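# Flip the clear plastic sheet across the card holder

## Task

A clear plastic sheet is bound into the card holder's spine like a page and now rests on top of the pages on the half that has the strap. Turn it across onto the opposite half so that it ends up lying flat and fully spread out there. The card holder has to stay open and flat on the table. Never raise any stack of pages to a steep angle, whether alone or together with the whole holder; doing so is a failure. Everything must settle shortly after you finish, and anything that stays in place only because the robot holds it does not count. At the end, open the grippers and pull the arms away.

## Robot and tools

Robot: two arms, left_arm and right_arm, each with six revolute joints and a parallel two-finger gripper. The base of left_arm sits near (-0.007, +0.308, -0.001) m and the base of right_arm near (-0.007, -0.312, +0.005) m, both almost unrotated.

Frame: all reported poses share one scene frame. Its origin is at table-top height, midway between the arms and roughly 5 to 10 cm behind the near table edge. +x points out across the table, +y points toward left_arm, and +z points up. The arm names do not refer to sides of any camera image. A gripper's fingers point along its own +z axis and separate along its y axis. The reported hand point lies between the finger pads, a little under 1 cm behind the tips. The reported position can be somewhat off, especially when the arm is stretched far out.

execute_actions(actions, pictures): actions is a list holding at most one entry.
- An empty list sends nothing and only returns the current state.
- A motion entry is {"rows": [...], "steps": n}. n is 1 to 15 control steps, each 1/30 s, and defaults to 15. rows holds 1 to 15 rows, one row per step; if there are fewer rows than steps, the last row is repeated. Every row is a single flat list of exactly 14 numbers covering both arms: left_arm waist, shoulder, elbow, wrist pitch, wrist yaw, wrist roll, left opening, then the same seven for right_arm. Include the idle arm too, usually at its current angles. The six joint values are absolute target angles in radians, in the same units as the Joint positions line, not offsets. Stated ranges, per arm: waist -2.618 to 3.054, shoulder 0.000 to 3.142, elbow 0.000 to 3.142, wrist pitch -1.571 to 1.571, wrist yaw -1.571 to 1.571, wrist roll -2.094 to 2.094. The true ends can differ by up to 0.036 rad either way. A call is rejected, and nothing is sent, if any target is more than 0.036 rad beyond a stated end and also further out than that joint's current angle. A target past the true end is clipped to that end, and the result then reports "joint sent to its limit". That line may refer to an earlier action. The opening value is an absolute gripper setting from -1 (closed) to +1 (fully open, about 0.087 m between pads).
- A wait entry is {"steps": n} with up to 300 steps. It sends no command and returns once n steps have passed since the previous result; time you spend writing counts toward those steps.
- pictures (boolean) sets whether camera images come back. By default they do, from cam_high, cam_low, cam_left_wrist and cam_right_wrist, each 504x504.

Motion behaviour: joint speed is capped. On each step every joint's target is kept within a fixed distance of its measured angle: 0.202 rad for the waist, 0.258 for the shoulder, 0.238 for the elbow, 0.573 for wrist pitch, and 0.522 for wrist yaw and roll. If the targets would move a gripper more than 70 mm from where it is measured, the whole arm's targets are scaled back. Friction can leave a joint up to about 0.031 rad short of its target, and changes smaller than that may not move it at all. After a call returns, the arms keep moving toward the last row while you think. They stop once everything has nearly stopped or a step gets HELD; after that, only a new action moves them further.

Result lines:
- The state line gives left_arm: … | right_arm: …, each with end_effector_position in metres and end_effector_quat_wxyz.
- Joint positions and Joint velocities give, per arm, the six joints in rad and rad/s, then the pad gap in m and m/s.
- grip_measured is the measured finger opening on the same -1..+1 scale. Each gripper may read off by about 1 mm, consistently through the scene.
- Joint torques give each drive's total output. They include offsets and noise and are never zero, even in free air.
- "joint command not followed" means a clearance check altered or blocked some of that arm's joint targets; the rest of the row still ran.
- HELD marks steps on which your row, or part of it, was not sent.
- MOTOR HOT appears from 75 °C. OVER-TEMPERATURE FAULT means an arm was stopped: at 90 °C for 10 s, and at 100 °C the arm goes limp and falls. Holding loads, even while idle, heats motors.

Gripping: apart from near -1 and +1, the fingers go to the position where grip_measured would equal your command. To hold something, command a value below grip_measured; about 0.02 below holds firmly and a smaller gap holds more gently. Each pad can push about 20 N, and a fast close can squeeze harder.

zoom_image(camera, region): returns an enlarged view of part of that camera's most recent image. region is [x0, y0, x1, y1] in image pixels, with (0, 0) at the top left, and may be at most 504 by 504.

read_manual(section): returns only the URDF licence texts ("licences") and never moves anything.

finished_scene(scene): pass the current scene number, here 1. Ending a reply without any tool call ends all remaining work.

Things to avoid:
- Knocking or placing rigid objects off the table.
- Tilting page stacks or the whole holder steeply.
- Dropping things, slamming, hitting hard or pressing very hard.
- Arms colliding with or pressing against each other.
- Touching the fixed bar under the bases and the plate behind it, whose tops can be up to 3 cm above the table with no warning.
- Overheating motors by holding loads for long.

Before finishing, make sure the sheet lies flat by itself on the other half and that the grippers are open and clear of it.

Each tool is called after "Emit:" by a JSON object that holds its "name" and its "arguments".

## Session

Emit:
{"name": "execute_actions", "arguments": {"actions": []}}

Scene clock: 0.00 s of 4800.00 s.
left_arm: end_effector_position=(+0.3772, +0.3521, +0.3557) grip_measured=+1.000 end_effector_quat_wxyz=(+0.705, -0.044, +0.708, +0.007) | right_arm: end_effector_position=(+0.3671, -0.3367, +0.3679) grip_measured=+1.000 end_effector_quat_wxyz=(+0.708, +0.027, +0.705, -0.040)
Joint positions: left_arm=[-0.005  1.046  1.046  0.005 -0.009 -0.003  0.087] | right_arm=[-0.014  1.061  1.041 -0.006  0.01   0.004  0.087]
Joint velocities: left_arm=[-0.007 -0.012  0.002 -0.081 -0.022  0.022  0.   ] | right_arm=[ 0.007 -0.002 -0.012  0.051 -0.007 -0.007  0.   ]
Joint torques (N m, as the arm reports them, + toward a larger angle): no reading

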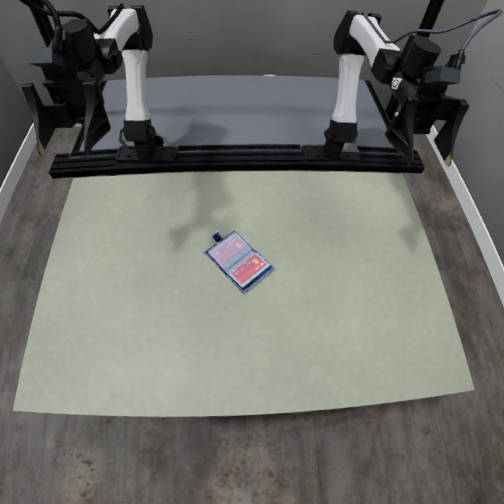

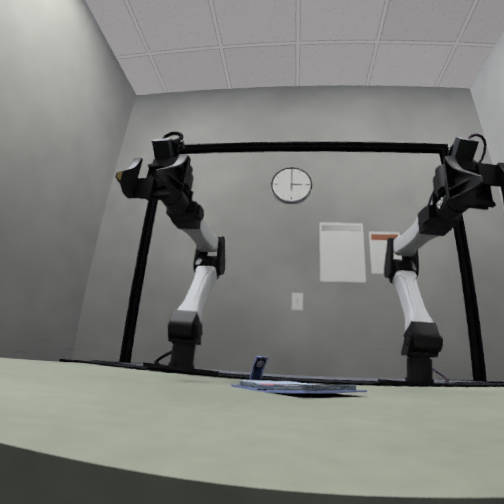

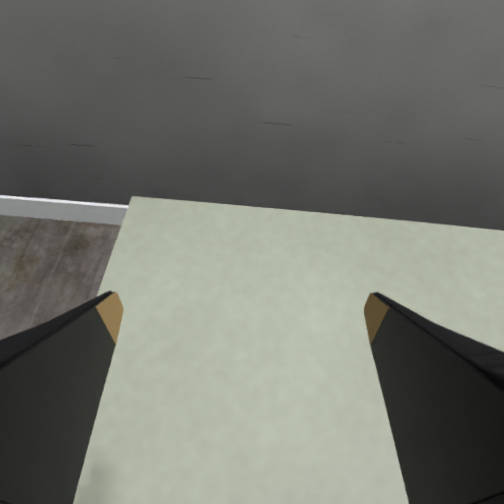

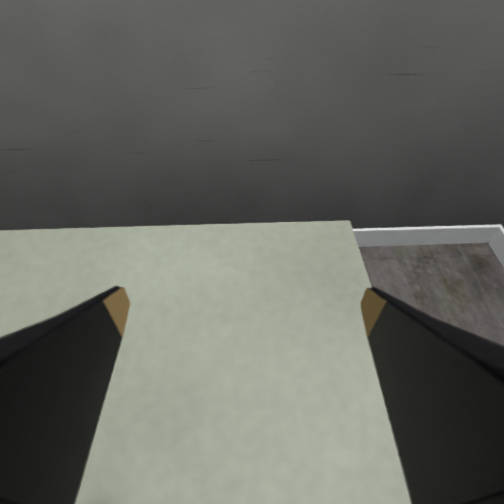

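Emit:
{"name": "zoom_image", "arguments": {"camera": "cam_high", "region": [190, 215, 290, 305]}}

Emit:
{"name": "zoom_image", "arguments": {"camera": "cam_low", "region": [220, 345, 380, 410]}}

Region (190, 215, 290, 305) of cam_high's 504x504 image, scaled by 5.040, with more detail than that image has; it fills the top 454 rows of this view, and the rest is white.

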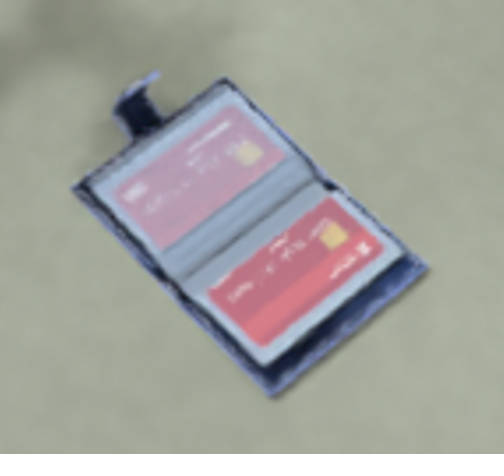

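Region (220, 345, 380, 410) of cam_low's 504x504 image, scaled by 3.150, with more detail than that image has; it fills the top 205 rows of this view, and the rest is white.

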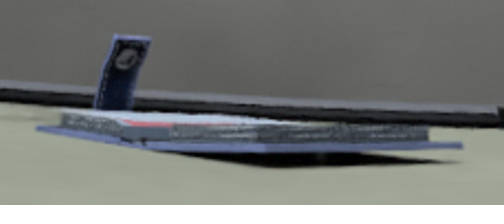

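Emit:
{"name": "execute_actions", "arguments": {"actions": [{"rows":[[0,1.046,1.046,0,0,0,1,0.89,1.716,1.368,-0.852,0,0,-1]]}], "pictures": false}}

Emit:
{"name": "execute_actions", "arguments": {"actions": [{"steps":60}]}}

Scene clock: 12.73 s of 4800.00 s.
left_arm: end_effector_position=(+0.3772, +0.3521, +0.3557) grip_measured=+1.000 end_effector_quat_wxyz=(+0.705, -0.044, +0.708, +0.007) | right_arm: end_effector_position=(+0.3419, -0.1259, +0.1317) grip_measured=-0.999 end_effector_quat_wxyz=(+0.287, -0.230, +0.929, +0.049)
Joint positions: left_arm=[-0.005  1.046  1.046  0.005 -0.009 -0.003  0.087] | right_arm=[ 0.552  1.665  1.331 -0.662  0.011  0.004  0.   ]
Joint velocities: left_arm=[ 0.007  0.007  0.012  0.022  0.037 -0.007  0.   ] | right_arm=[ 1.492  0.94  -0.017 -0.945  0.007 -0.051 -0.001]
Joint torques (N m, as the arm reports them, + toward a larger angle): left_arm=[ 0.38 -2.56  6.77  1.75 -0.05 -0.04] | right_arm=[ 1.65 -8.25  9.7   1.36 -0.14 -0.1 ]
Steps of this call (steps 1 to 90: nothing new was sent; then 9.23 s passed at rest; steps 91 to 105: all 15 steps of this action). Readings (joint positions):
91: left_arm=[-0.005 1.046 1.046 0.005 -0.009 -0.003] | right_arm=[0.004 1.078 1.071 -0.064 0.019 0.004]
92: left_arm=[-0.005 1.046 1.046 0.005 -0.009 -0.003] | right_arm=[0.045 1.120 1.132 -0.137 0.020 0.004]
94: left_arm=[-0.005 1.046 1.046 0.005 -0.009 -0.003] | right_arm=[0.137 1.222 1.241 -0.256 0.017 0.004]
98: left_arm=[-0.005 1.046 1.046 0.005 -0.009 -0.003] | right_arm=[0.274 1.377 1.306 -0.424 0.012 0.004]
105: the state above

Scene clock: 14.73 s of 4800.00 s.
left_arm: end_effector_position=(+0.3772, +0.3521, +0.3557) grip_measured=+1.000 end_effector_quat_wxyz=(+0.705, -0.044, +0.708, +0.007) | right_arm: end_effector_position=(+0.2294, -0.0442, +0.0934) grip_measured=-0.999 end_effector_quat_wxyz=(+0.162, -0.402, +0.900, +0.056)
Joint positions: left_arm=[-0.005  1.046  1.046  0.005 -0.009 -0.003  0.087] | right_arm=[ 0.904  1.734  1.345 -0.84  -0.007  0.002  0.   ]
Joint velocities: left_arm=[-0.017 -0.007  0.002 -0.051  0.007 -0.022  0.   ] | right_arm=[ 0.017 -0.007 -0.007  0.007  0.022  0.051 -0.   ]
Joint torques (N m, as the arm reports them, + toward a larger angle): left_arm=[ 0.41 -2.58  6.8   1.74 -0.01 -0.06] | right_arm=[-1.26 -8.34  8.61  0.97  0.07 -0.07]
Steps of this call (steps 1 to 30: the robot went on to your last target; steps 31 to 60: nothing new was sent). Readings (joint positions):
1: left_arm=[-0.005 1.046 1.046 0.005 -0.009 -0.003] | right_arm=[0.610 1.694 1.331 -0.694 0.011 0.004]
2: left_arm=[-0.005 1.046 1.046 0.005 -0.009 -0.003] | right_arm=[0.673 1.715 1.331 -0.723 0.010 0.004]
4: left_arm=[-0.005 1.046 1.046 0.005 -0.009 -0.003] | right_arm=[0.804 1.734 1.331 -0.767 0.006 0.004]
8: left_arm=[-0.005 1.046 1.046 0.005 -0.009 -0.003] | right_arm=[0.919 1.734 1.342 -0.812 -0.013 0.002]
60: the state above
All arms were judged still, so your last target was given up. Only a new action makes them travel on or press farther. Fingers that are still opening or closing keep moving.

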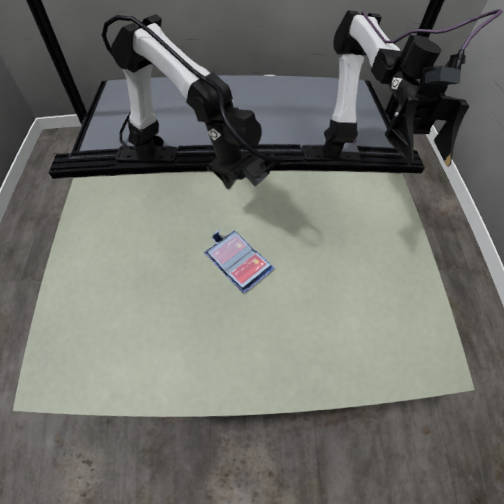

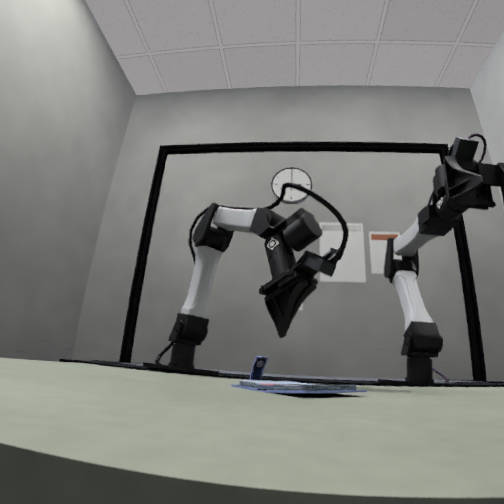

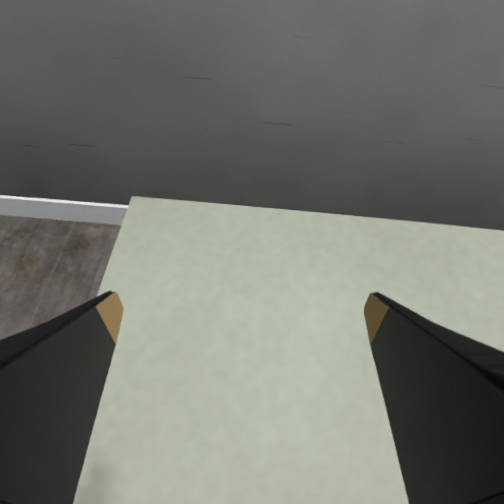

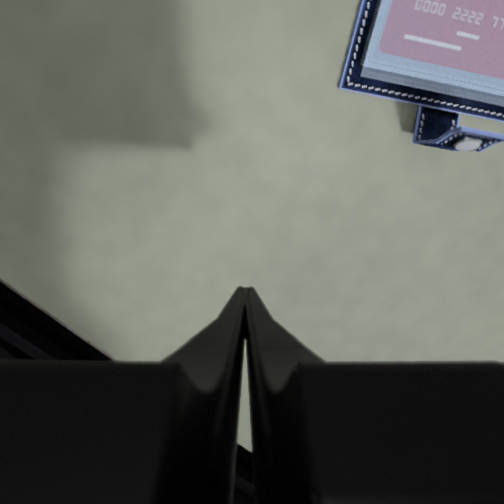

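Emit:
{"name": "execute_actions", "arguments": {"actions": [{"rows":[[0,1.046,1.046,0,0,0,1,0.75,2.035,1.548,-0.68,0,0,-1]]}], "pictures": false}}

Emit:
{"name": "execute_actions", "arguments": {"actions": [{"steps":30}]}}

Scene clock: 27.43 s of 4800.00 s.
left_arm: end_effector_position=(+0.3772, +0.3521, +0.3557) grip_measured=+1.000 end_effector_quat_wxyz=(+0.705, -0.044, +0.708, +0.007) | right_arm: end_effector_position=(+0.3266, -0.0409, +0.0363) grip_measured=-0.999 end_effector_quat_wxyz=(+0.171, -0.330, +0.927, +0.042)
Joint positions: left_arm=[-0.005  1.046  1.046  0.005 -0.009 -0.003  0.087] | right_arm=[ 0.748  2.052  1.527 -0.7   -0.002  0.002  0.   ]
Joint velocities: left_arm=[ 0.002 -0.007 -0.002  0.037  0.066  0.007  0.   ] | right_arm=[ 0.007  0.002  0.002 -0.066 -0.066  0.007  0.   ]
Joint torques (N m, as the arm reports them, + toward a larger angle): left_arm=[ 0.48 -2.48  6.79  1.7   0.02 -0.02] | right_arm=[ -0.24 -10.53   8.35   1.28   0.    -0.06]
Steps of this call (steps 1 to 90: nothing new was sent; then 9.20 s passed at rest; steps 91 to 105: all 15 steps of this action). Readings (joint positions):
91: left_arm=[-0.005 1.046 1.046 0.005 -0.009 -0.003] | right_arm=[0.895 1.753 1.366 -0.848 -0.011 0.002]
92: left_arm=[-0.005 1.046 1.046 0.005 -0.009 -0.003] | right_arm=[0.878 1.794 1.411 -0.837 -0.013 0.002]
94: left_arm=[-0.005 1.046 1.046 0.005 -0.009 -0.003] | right_arm=[0.826 1.896 1.488 -0.781 -0.013 0.002]
98: left_arm=[-0.005 1.046 1.046 0.005 -0.009 -0.003] | right_arm=[0.753 2.036 1.527 -0.712 -0.004 0.002]
105: the state above

Scene clock: 28.43 s of 4800.00 s.
left_arm: end_effector_position=(+0.3772, +0.3521, +0.3557) grip_measured=+1.000 end_effector_quat_wxyz=(+0.705, -0.044, +0.708, +0.007) | right_arm: end_effector_position=(+0.3275, -0.0401, +0.0366) grip_measured=-0.999 end_effector_quat_wxyz=(+0.174, -0.330, +0.927, +0.043)
Joint positions: left_arm=[-0.005  1.046  1.046  0.005 -0.009 -0.003  0.087] | right_arm=[ 0.748  2.052  1.527 -0.696 -0.002  0.002  0.   ]
Joint velocities: left_arm=[-0.007 -0.007  0.012  0.007 -0.095  0.022  0.   ] | right_arm=[ 0.002 -0.002 -0.017 -0.051 -0.051 -0.007 -0.001]
Joint torques (N m, as the arm reports them, + toward a larger angle): left_arm=[ 0.28 -2.51  6.79  1.75  0.   -0.01] | right_arm=[ -0.24 -10.55   8.39   1.26   0.    -0.06]
Steps of this call (steps 1 to 15: the robot went on to your last target; steps 16 to 30: nothing new was sent). Readings (joint positions):
1: left_arm=[-0.005 1.046 1.046 0.005 -0.009 -0.003] | right_arm=[0.748 2.052 1.527 -0.700 -0.002 0.002]
2: left_arm=[-0.005 1.046 1.046 0.005 -0.009 -0.003] | right_arm=[0.748 2.052 1.527 -0.699 -0.002 0.002]
4: left_arm=[-0.005 1.046 1.046 0.005 -0.009 -0.003] | right_arm=[0.748 2.052 1.527 -0.697 -0.002 0.002]
8: left_arm=[-0.005 1.046 1.046 0.005 -0.009 -0.003] | right_arm=[0.748 2.052 1.527 -0.696 -0.002 0.002]
30: the state above
All arms were judged still, so your last target was given up. Only a new action makes them travel on or press farther. Fingers that are still opening or closing keep moving.

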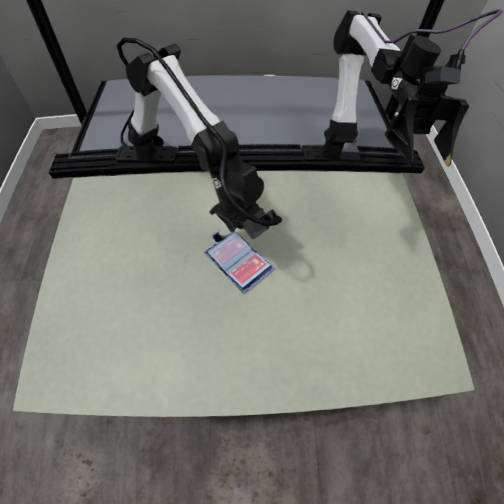

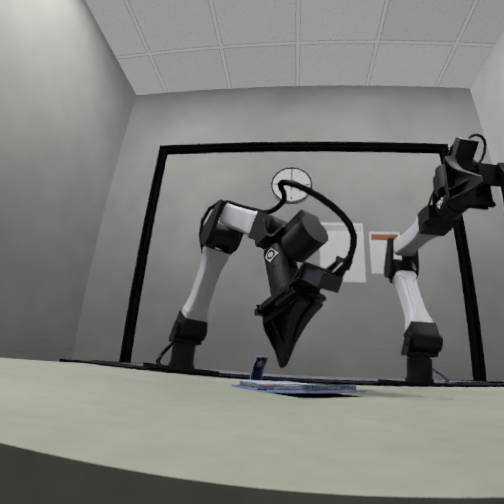

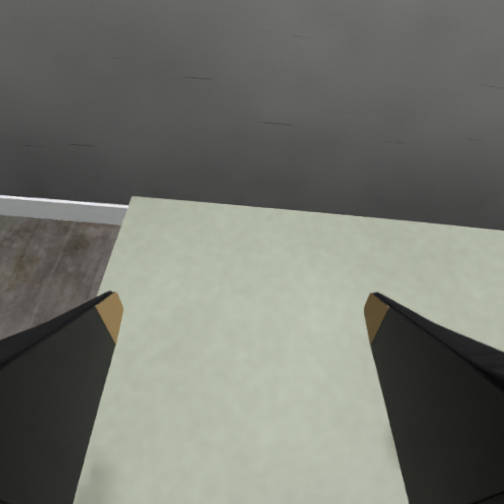

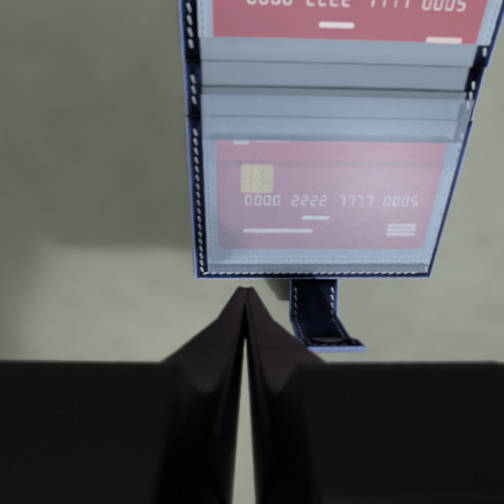

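Emit:
{"name": "execute_actions", "arguments": {"actions": [{"rows":[[0,1.046,1.046,0,0,0,1,0.75,2.07,1.609,-0.68,0,0,-1],[0,1.046,1.046,0,0,0,1,0.75,2.09,1.609,-0.68,0,0,-1],[0,1.046,1.046,0,0,0,1,0.75,2.105,1.609,-0.68,0,0,-1],[0,1.046,1.046,0,0,0,1,0.75,2.12,1.609,-0.68,0,0,-1]]}]}}

Scene clock: 35.50 s of 4800.00 s.
left_arm: end_effector_position=(+0.3772, +0.3521, +0.3557) grip_measured=+1.000 end_effector_quat_wxyz=(+0.705, -0.044, +0.708, +0.007) | right_arm: end_effector_position=(+0.3418, -0.0288, +0.0314) grip_measured=-0.999 end_effector_quat_wxyz=(+0.181, -0.329, +0.925, +0.046)
Joint positions: left_arm=[-0.005  1.046  1.046  0.005 -0.009 -0.003  0.087] | right_arm=[ 0.748  2.11   1.592 -0.685 -0.002  0.002  0.   ]
Joint velocities: left_arm=[-0.012 -0.017 -0.002 -0.007 -0.007 -0.007  0.   ] | right_arm=[ 0.007 -0.007  0.007 -0.051 -0.007 -0.007 -0.   ]
Joint torques (N m, as the arm reports them, + toward a larger angle): left_arm=[ 0.36 -2.54  6.8   1.7   0.03 -0.06] | right_arm=[-0.21 -9.18  8.05  1.18  0.01 -0.07]
Steps of this call (steps 1 to 90: nothing new was sent; then 3.57 s passed at rest; steps 91 to 105: all 15 steps of this action). Readings (joint positions):
91: left_arm=[-0.005 1.046 1.046 0.005 -0.009 -0.003] | right_arm=[0.748 2.054 1.536 -0.701 -0.002 0.002]
92: left_arm=[-0.005 1.046 1.046 0.005 -0.009 -0.003] | right_arm=[0.748 2.062 1.553 -0.702 -0.002 0.002]
94: left_arm=[-0.005 1.046 1.046 0.005 -0.009 -0.003] | right_arm=[0.748 2.077 1.582 -0.693 -0.002 0.002]
98: left_arm=[-0.005 1.046 1.046 0.005 -0.009 -0.003] | right_arm=[0.748 2.099 1.592 -0.685 -0.002 0.002]
105: the state above

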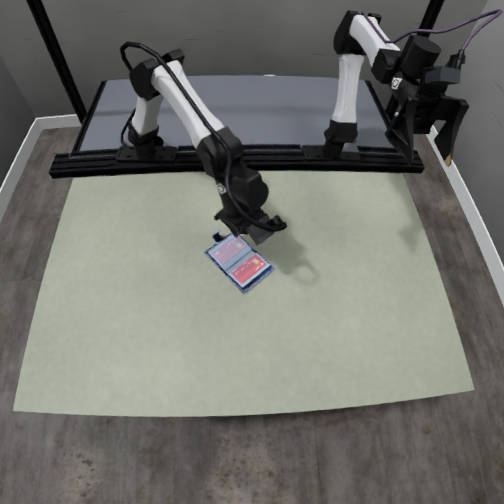

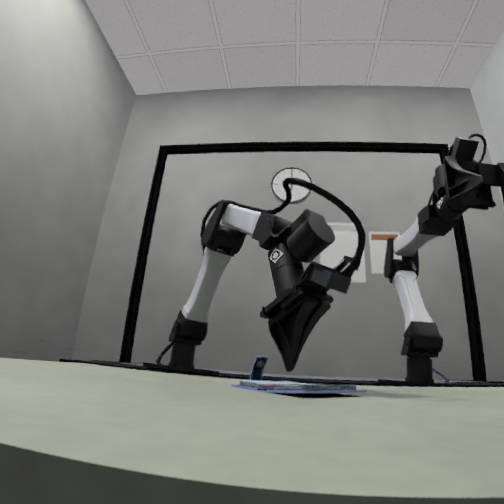

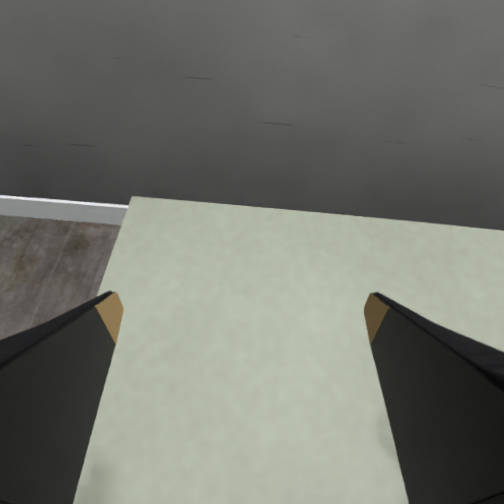

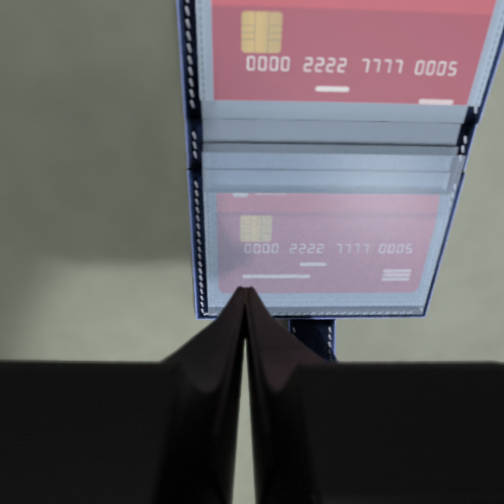

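Press down, somewhat more central.

Emit:
{"name": "execute_actions", "arguments": {"actions": [{"rows":[[0,1.046,1.046,0,0,0,1,0.70,2.13,1.58,-0.68,0,0,-1],[0,1.046,1.046,0,0,0,1,0.70,2.13,1.58,-0.68,0,0,-1],[0,1.046,1.046,0,0,0,1,0.70,2.13,1.58,-0.68,0,0,-1],[0,1.046,1.046,0,0,0,1,0.70,2.15,1.58,-0.68,0,0,-1]]}]}}

Scene clock: 38.17 s of 4800.00 s.
left_arm: end_effector_position=(+0.3772, +0.3521, +0.3557) grip_measured=+1.000 end_effector_quat_wxyz=(+0.705, -0.044, +0.708, +0.007) | right_arm: end_effector_position=(+0.3505, -0.0441, +0.0194) grip_measured=-0.999 end_effector_quat_wxyz=(+0.169, -0.312, +0.934, +0.038)
Joint positions: left_arm=[-0.005  1.046  1.046  0.005 -0.009 -0.003  0.087] | right_arm=[ 0.71   2.14   1.592 -0.684 -0.003  0.002  0.   ]
Joint velocities: left_arm=[-0.012 -0.017  0.002 -0.007 -0.007 -0.022  0.   ] | right_arm=[-0.012  0.002  0.007 -0.139 -0.037  0.007 -0.001]
Joint torques (N m, as the arm reports them, + toward a larger angle): left_arm=[ 0.34 -2.57  6.72  1.7   0.01 -0.07] | right_arm=[-1.02 -9.31  5.57  1.12  0.01 -0.07]
Steps of this call (steps 1 to 15: the robot went on to your last target; steps 16 to 65: nothing new was sent; steps 66 to 80: all 15 steps of this action). Readings (joint positions):
66: left_arm=[-0.005 1.046 1.046 0.005 -0.009 -0.003] | right_arm=[0.746 2.110 1.592 -0.685 -0.002 0.002]
67: left_arm=[-0.005 1.046 1.046 0.005 -0.009 -0.003] | right_arm=[0.741 2.110 1.592 -0.685 -0.003 0.002]
69: left_arm=[-0.005 1.046 1.046 0.005 -0.009 -0.003] | right_arm=[0.727 2.112 1.592 -0.685 -0.003 0.002]
73: left_arm=[-0.005 1.046 1.046 0.005 -0.009 -0.003] | right_arm=[0.710 2.131 1.592 -0.684 -0.003 0.002]
80: the state above

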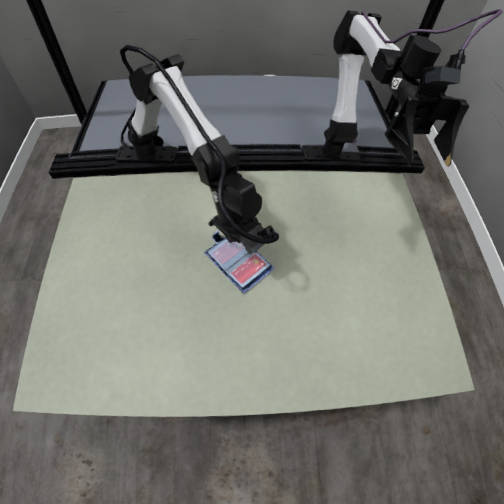

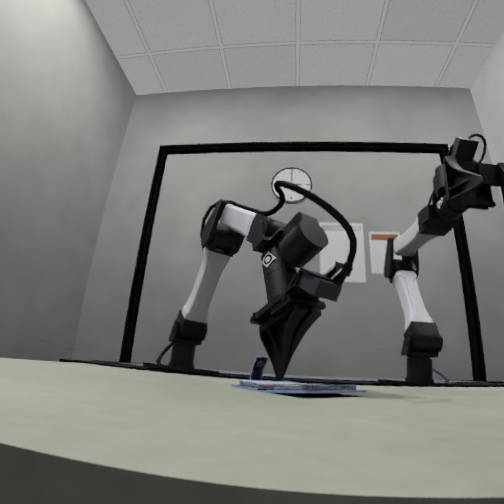

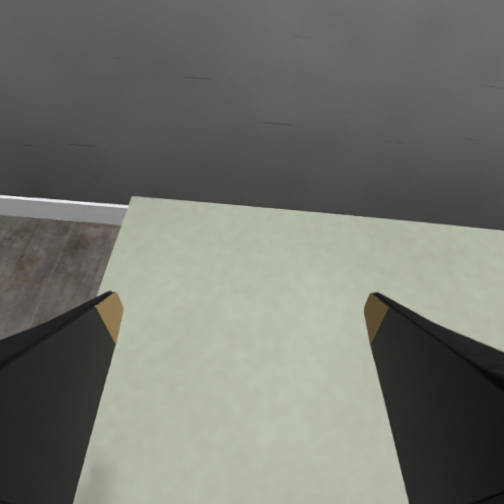

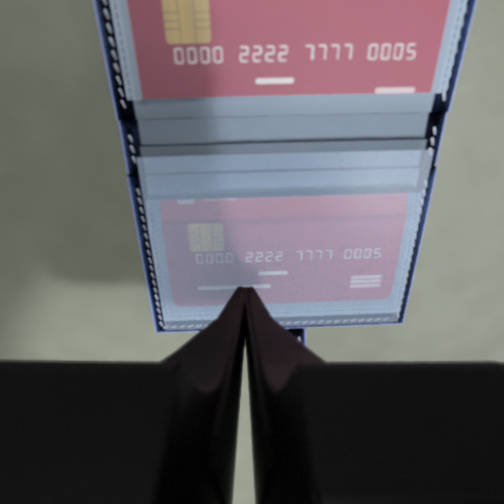

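Press, then drag with wrist pitch.

Emit:
{"name": "execute_actions", "arguments": {"actions": [{"rows":[[0,1.046,1.046,0,0,0,1,0.70,2.18,1.59,-0.68,0,0,-1],[0,1.046,1.046,0,0,0,1,0.70,2.18,1.59,-0.68,0,0,-1],[0,1.046,1.046,0,0,0,1,0.70,2.18,1.59,-0.68,0,0,-1],[0,1.046,1.046,0,0,0,1,0.70,2.18,1.59,-0.68,0,0,-1],[0,1.046,1.046,0,0,0,1,0.70,2.18,1.59,-0.68,0,0,-1],[0,1.046,1.046,0,0,0,1,0.70,2.18,1.59,-0.68,0,0,-1],[0,1.046,1.046,0,0,0,1,0.70,2.185,1.59,-0.65,0,0,-1],[0,1.046,1.046,0,0,0,1,0.70,2.19,1.59,-0.62,0,0,-1],[0,1.046,1.046,0,0,0,1,0.70,2.195,1.59,-0.59,0,0,-1],[0,1.046,1.046,0,0,0,1,0.70,2.2,1.59,-0.56,0,0,-1]]}], "pictures": false}}

Emit:
{"name": "execute_actions", "arguments": {"actions": [{"steps":20}]}}

Emit:
{"name": "zoom_image", "arguments": {"camera": "cam_low", "region": [220, 330, 380, 410]}}

Scene clock: 46.23 s of 4800.00 s.
left_arm: end_effector_position=(+0.3772, +0.3521, +0.3557) grip_measured=+1.000 end_effector_quat_wxyz=(+0.705, -0.044, +0.708, +0.007) | right_arm: end_effector_position=(+0.3618, -0.0359, +0.0144) grip_measured=-0.999 end_effector_quat_wxyz=(+0.190, -0.311, +0.930, +0.046)
Joint positions: left_arm=[-0.005  1.046  1.046  0.005 -0.009 -0.003  0.087] | right_arm=[ 0.71   2.159  1.592 -0.62  -0.003  0.002  0.   ]
Joint velocities: left_arm=[-0.002 -0.012 -0.002 -0.081  0.022 -0.066  0.   ] | right_arm=[-0.007 -0.002  0.002  0.139 -0.007 -0.007  0.001]
Joint torques (N m, as the arm reports them, + toward a larger angle): left_arm=[ 0.48 -2.6   6.94  1.73  0.01 -0.04] | right_arm=[-1.02 -7.33  6.43  1.56  0.01 -0.07]
Steps of this call (steps 1 to 15: the robot went on to your last target; steps 16 to 90: nothing new was sent; then 4.57 s passed at rest; steps 91 to 105: all 15 steps of this action). Readings (joint positions):
91: left_arm=[-0.005 1.046 1.046 0.005 -0.009 -0.003] | right_arm=[0.710 2.143 1.592 -0.683 -0.003 0.002]
92: left_arm=[-0.005 1.046 1.046 0.005 -0.009 -0.003] | right_arm=[0.710 2.146 1.592 -0.683 -0.003 0.002]
94: left_arm=[-0.005 1.046 1.046 0.005 -0.009 -0.003] | right_arm=[0.710 2.153 1.592 -0.683 -0.003 0.002]
98: left_arm=[-0.005 1.046 1.046 0.005 -0.009 -0.003] | right_arm=[0.710 2.153 1.592 -0.679 -0.003 0.002]
105: the state above

Scene clock: 46.90 s of 4800.00 s.
left_arm: end_effector_position=(+0.3772, +0.3521, +0.3557) grip_measured=+1.000 end_effector_quat_wxyz=(+0.705, -0.044, +0.708, +0.007) | right_arm: end_effector_position=(+0.3662, -0.0326, +0.0145) grip_measured=-0.999 end_effector_quat_wxyz=(+0.200, -0.311, +0.928, +0.049)
Joint positions: left_arm=[-0.005  1.046  1.046  0.005 -0.009 -0.003  0.087] | right_arm=[ 0.71   2.162  1.592 -0.596 -0.003  0.002  0.   ]
Joint velocities: left_arm=[-0.002 -0.007 -0.007 -0.066 -0.081 -0.037  0.   ] | right_arm=[ 0.012  0.007  0.002  0.037 -0.007  0.007 -0.   ]
Joint torques (N m, as the arm reports them, + toward a larger angle): left_arm=[ 0.31 -2.49  6.82  1.76  0.02 -0.05] | right_arm=[-1.01 -7.56  6.4   1.56  0.01 -0.07]
Steps of this call (steps 1 to 20: the robot went on to your last target). Readings (joint positions):
1: left_arm=[-0.005 1.046 1.046 0.005 -0.009 -0.003] | right_arm=[0.710 2.160 1.592 -0.614 -0.003 0.002]
2: left_arm=[-0.005 1.046 1.046 0.005 -0.009 -0.003] | right_arm=[0.710 2.160 1.592 -0.610 -0.003 0.002]
4: left_arm=[-0.005 1.046 1.046 0.005 -0.009 -0.003] | right_arm=[0.710 2.160 1.592 -0.605 -0.003 0.002]
8: left_arm=[-0.005 1.046 1.046 0.005 -0.009 -0.003] | right_arm=[0.710 2.162 1.592 -0.597 -0.003 0.002]
20: the state above

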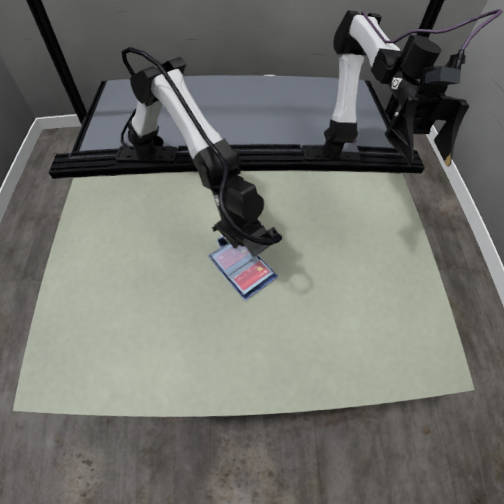

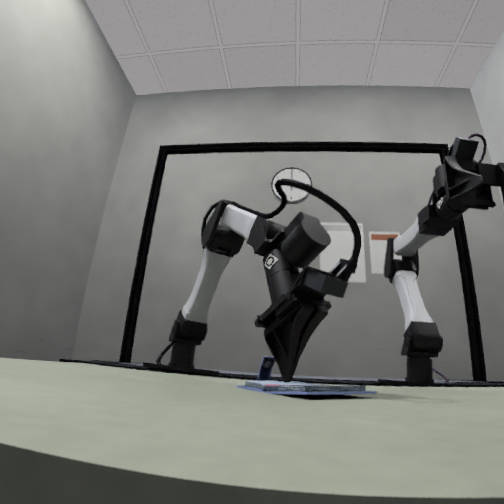

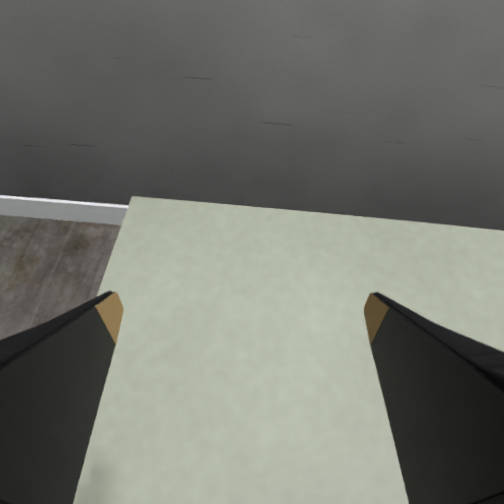

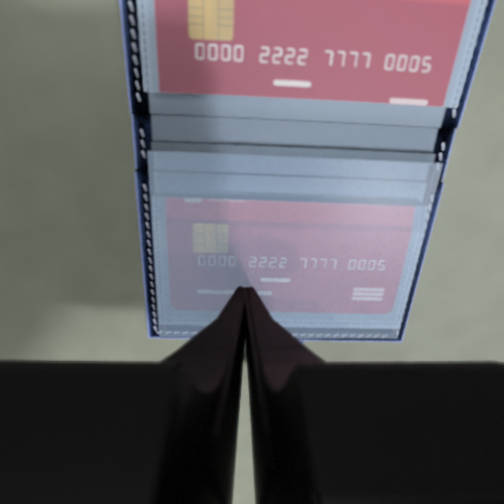

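Region (220, 330, 380, 410) of cam_low's 504x504 image, scaled by 3.150, with more detail than that image has.

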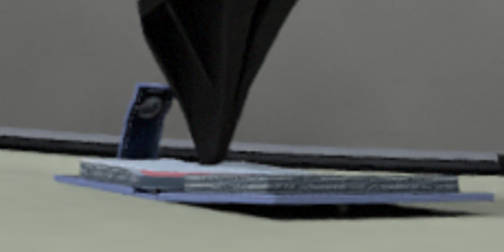

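Emit:
{"name": "execute_actions", "arguments": {"actions": [{"rows":[[0,1.046,1.046,0,0,0,1,0.70,1.9,1.59,-0.6,0,0,-1],[0,1.046,1.046,0,0,0,1,0.70,1.9,1.59,-0.6,0,0,-1],[0,1.046,1.046,0,0,0,1,0.70,1.9,1.59,-0.6,0,0,-1],[0,1.046,1.046,0,0,0,1,0.70,1.9,1.59,-0.6,0,0,-1],[0,1.046,1.046,0,0,0,1,0.70,1.9,1.59,-0.6,0,0,-1],[0,1.046,1.046,0,0,0,1,0,1.3,1.2,-0.6,0,0,-1]]}], "pictures": false}}

Emit:
{"name": "execute_actions", "arguments": {"actions": [{"rows":[[-0.785,2.47,2.29,-1.08,0,0,-0.17,0,1.3,1.2,-0.6,0,0,-1]]}], "pictures": false}}

Emit:
{"name": "execute_actions", "arguments": {"actions": [{"steps":60}]}}

Scene clock: 62.80 s of 4800.00 s.
left_arm: end_effector_position=(+0.3772, +0.3521, +0.3557) grip_measured=+1.000 end_effector_quat_wxyz=(+0.705, -0.044, +0.708, +0.007) | right_arm: end_effector_position=(+0.3590, -0.2228, +0.1998) grip_measured=-0.999 end_effector_quat_wxyz=(+0.398, -0.107, +0.911, +0.034)
Joint positions: left_arm=[-0.005  1.046  1.046  0.005 -0.009 -0.003  0.087] | right_arm=[ 0.289  1.417  1.238 -0.595 -0.008  0.001  0.   ]
Joint velocities: left_arm=[-0.007  0.007 -0.002 -0.125  0.037 -0.051  0.   ] | right_arm=[-1.668 -1.443 -0.227 -0.051  0.051 -0.037 -0.001]
Joint torques (N m, as the arm reports them, + toward a larger angle): left_arm=[ 0.32 -2.41  6.86  1.74  0.03 -0.03] | right_arm=[-1.44 -5.5   5.77  1.65  0.09 -0.05]
Steps of this call (steps 1 to 15: the robot went on to your last target; steps 16 to 90: nothing new was sent; then 12.40 s passed at rest; steps 91 to 105: all 15 steps of this action). Readings (joint positions):
91: left_arm=[-0.005 1.046 1.046 0.005 -0.009 -0.003] | right_arm=[0.710 2.148 1.589 -0.597 -0.003 0.002]
92: left_arm=[-0.005 1.046 1.046 0.005 -0.009 -0.003] | right_arm=[0.710 2.124 1.581 -0.607 -0.003 0.002]
94: left_arm=[-0.005 1.046 1.046 0.005 -0.009 -0.003] | right_arm=[0.710 2.051 1.579 -0.616 -0.003 0.002]
98: left_arm=[-0.005 1.046 1.046 0.005 -0.009 -0.003] | right_arm=[0.647 1.824 1.467 -0.581 -0.014 0.001]
105: the state above

Scene clock: 63.30 s of 4800.00 s.
left_arm: end_effector_position=(+0.3942, +0.0586, +0.2059) grip_measured=-0.170 end_effector_quat_wxyz=(+0.325, +0.258, +0.903, -0.113) | right_arm: end_effector_position=(+0.3513, -0.3334, +0.2391) grip_measured=-0.999 end_effector_quat_wxyz=(+0.451, +0.029, +0.892, -0.028)
Joint positions: left_arm=[-0.651  1.903  1.881 -0.869 -0.016 -0.004  0.036] | right_arm=[-0.003  1.288  1.217 -0.594  0.005  0.001  0.   ]
Joint velocities: left_arm=[-1.184  1.888  1.78  -0.96   0.037  0.022  0.   ] | right_arm=[ 0.002 -0.002  0.002  0.007  0.022  0.022 -0.   ]
Joint torques (N m, as the arm reports them, + toward a larger angle): left_arm=[-1.4  -8.41  7.25  1.32  0.02 -0.03] | right_arm=[-0.11 -3.24  5.79  1.75 -0.07 -0.05]
Steps of this call (steps 1 to 15: all 15 steps of this action). Readings (joint positions):
1: left_arm=[-0.023 1.064 1.076 -0.051 -0.018 -0.004] | right_arm=[0.223 1.371 1.233 -0.594 -0.008 0.001]
2: left_arm=[-0.064 1.108 1.137 -0.123 -0.020 -0.004] | right_arm=[0.152 1.335 1.233 -0.594 -0.008 0.001]
4: left_arm=[-0.158 1.220 1.258 -0.253 -0.019 -0.004] | right_arm=[0.034 1.294 1.233 -0.588 0.003 0.001]
8: left_arm=[-0.338 1.457 1.480 -0.523 -0.017 -0.004] | right_arm=[-0.003 1.288 1.224 -0.589 0.008 0.001]
15: the state above

Scene clock: 65.30 s of 4800.00 s.
left_arm: end_effector_position=(+0.3788, -0.0271, +0.0454) grip_measured=-0.170 end_effector_quat_wxyz=(+0.142, +0.343, +0.926, -0.076) | right_arm: end_effector_position=(+0.3513, -0.3333, +0.2391) grip_measured=-0.999 end_effector_quat_wxyz=(+0.451, +0.029, +0.892, -0.028)
Joint positions: left_arm=[-0.787  2.479  2.27  -1.068 -0.001 -0.003  0.036] | right_arm=[-0.003  1.288  1.217 -0.594  0.004  0.001  0.   ]
Joint velocities: left_arm=[ 0.002  0.007 -0.002 -0.022  0.051 -0.022 -0.001] | right_arm=[ 0.027 -0.002 -0.017  0.007  0.007  0.007 -0.001]
Joint torques (N m, as the arm reports them, + toward a larger angle): left_arm=[  0.15 -14.17   7.67   0.76  -0.12  -0.03] | right_arm=[-0.09 -3.18  5.8   1.76 -0.08 -0.06]
Steps of this call (steps 1 to 30: the robot went on to your last target; steps 31 to 60: nothing new was sent). Readings (joint positions):
1: left_arm=[-0.691 1.974 1.948 -0.902 -0.015 -0.004] | right_arm=[-0.003 1.288 1.217 -0.594 0.005 0.001]
2: left_arm=[-0.727 2.052 2.028 -0.934 -0.013 -0.004] | right_arm=[-0.003 1.288 1.217 -0.594 0.005 0.001]
4: left_arm=[-0.777 2.216 2.185 -0.964 -0.007 -0.004] | right_arm=[-0.003 1.288 1.217 -0.594 0.005 0.001]
8: left_arm=[-0.798 2.434 2.258 -0.994 -0.002 -0.004] | right_arm=[-0.003 1.288 1.217 -0.594 0.004 0.001]
60: the state above
All arms were judged still, so your last target was given up. Only a new action makes them travel on or press farther. Fingers that are still opening or closing keep moving.

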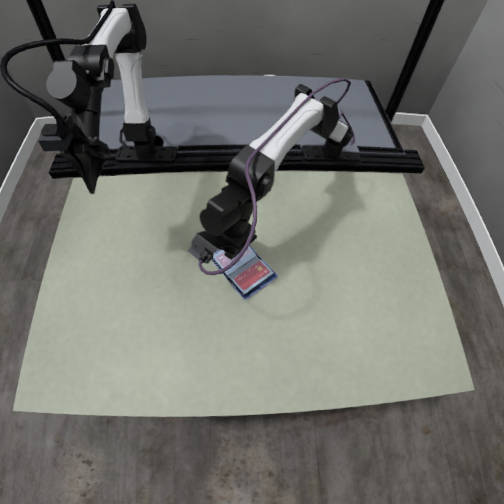

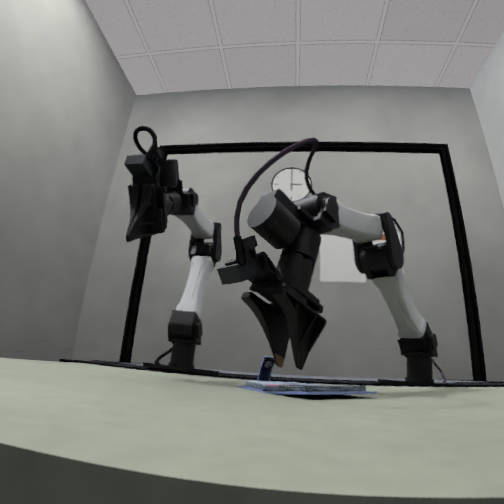

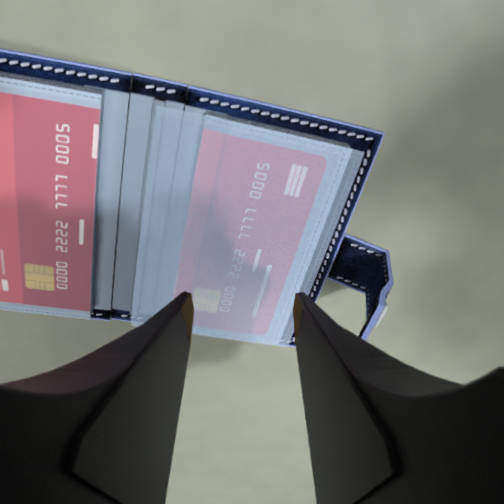

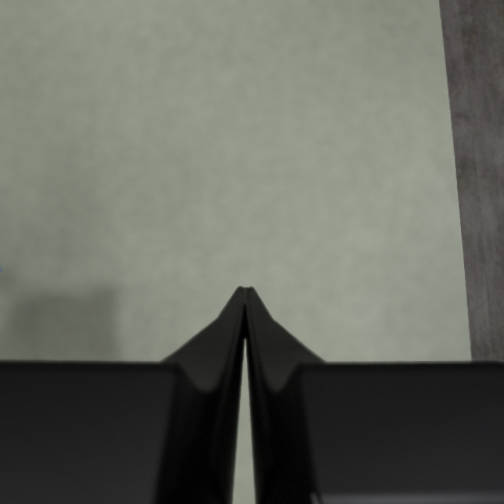

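Emit:
{"name": "execute_actions", "arguments": {"actions": [{"rows":[[-0.785,2.53,2.29,-1.01,0,0.25,-0.1,0,1.3,1.2,-0.6,0,0,-1]]}]}}

Scene clock: 68.23 s of 4800.00 s.
left_arm: end_effector_position=(+0.3902, -0.0257, +0.0250) grip_measured=-0.100 end_effector_quat_wxyz=(+0.147, +0.449, +0.879, -0.060) | right_arm: end_effector_position=(+0.3513, -0.3333, +0.2391) grip_measured=-0.999 end_effector_quat_wxyz=(+0.451, +0.029, +0.892, -0.028)
Joint positions: left_arm=[-0.787  2.523  2.27  -1.029  0.002  0.232  0.039] | right_arm=[-0.003  1.288  1.217 -0.594  0.004  0.001  0.   ]
Joint velocities: left_arm=[-0.012 -0.002 -0.002  0.007  0.022  0.007 -0.001] | right_arm=[-0.002 -0.002 -0.002 -0.051 -0.007  0.007  0.   ]
Joint torques (N m, as the arm reports them, + toward a larger angle): left_arm=[  0.08 -12.87   7.69   0.99  -0.1    0.05] | right_arm=[-0.1  -3.19  5.77  1.75 -0.07 -0.05]
Steps of this call (steps 1 to 73: nothing new was sent; steps 74 to 88: all 15 steps of this action). Readings (joint positions):
74: left_arm=[-0.787 2.482 2.270 -1.065 -0.001 0.032] | right_arm=[-0.003 1.288 1.217 -0.594 0.004 0.001]
75: left_arm=[-0.787 2.486 2.270 -1.055 -0.001 0.075] | right_arm=[-0.003 1.288 1.217 -0.594 0.004 0.001]
77: left_arm=[-0.787 2.500 2.270 -1.042 -0.001 0.136] | right_arm=[-0.003 1.288 1.217 -0.594 0.004 0.001]
81: left_arm=[-0.787 2.523 2.270 -1.036 -0.000 0.199] | right_arm=[-0.003 1.288 1.217 -0.594 0.004 0.001]
88: the state above

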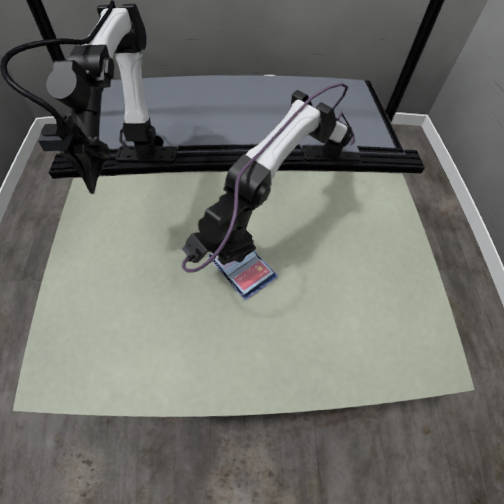

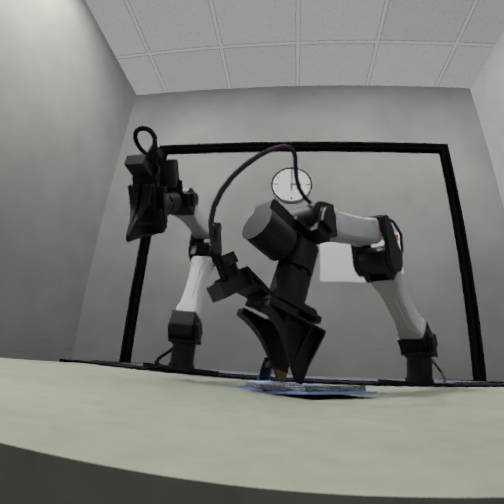

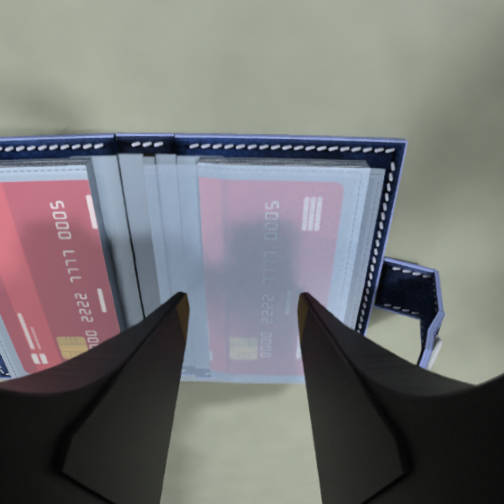

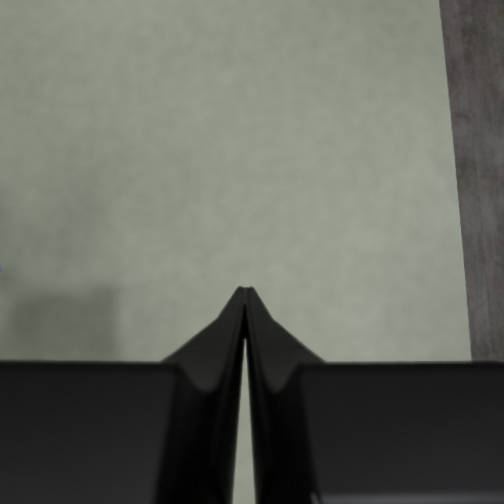

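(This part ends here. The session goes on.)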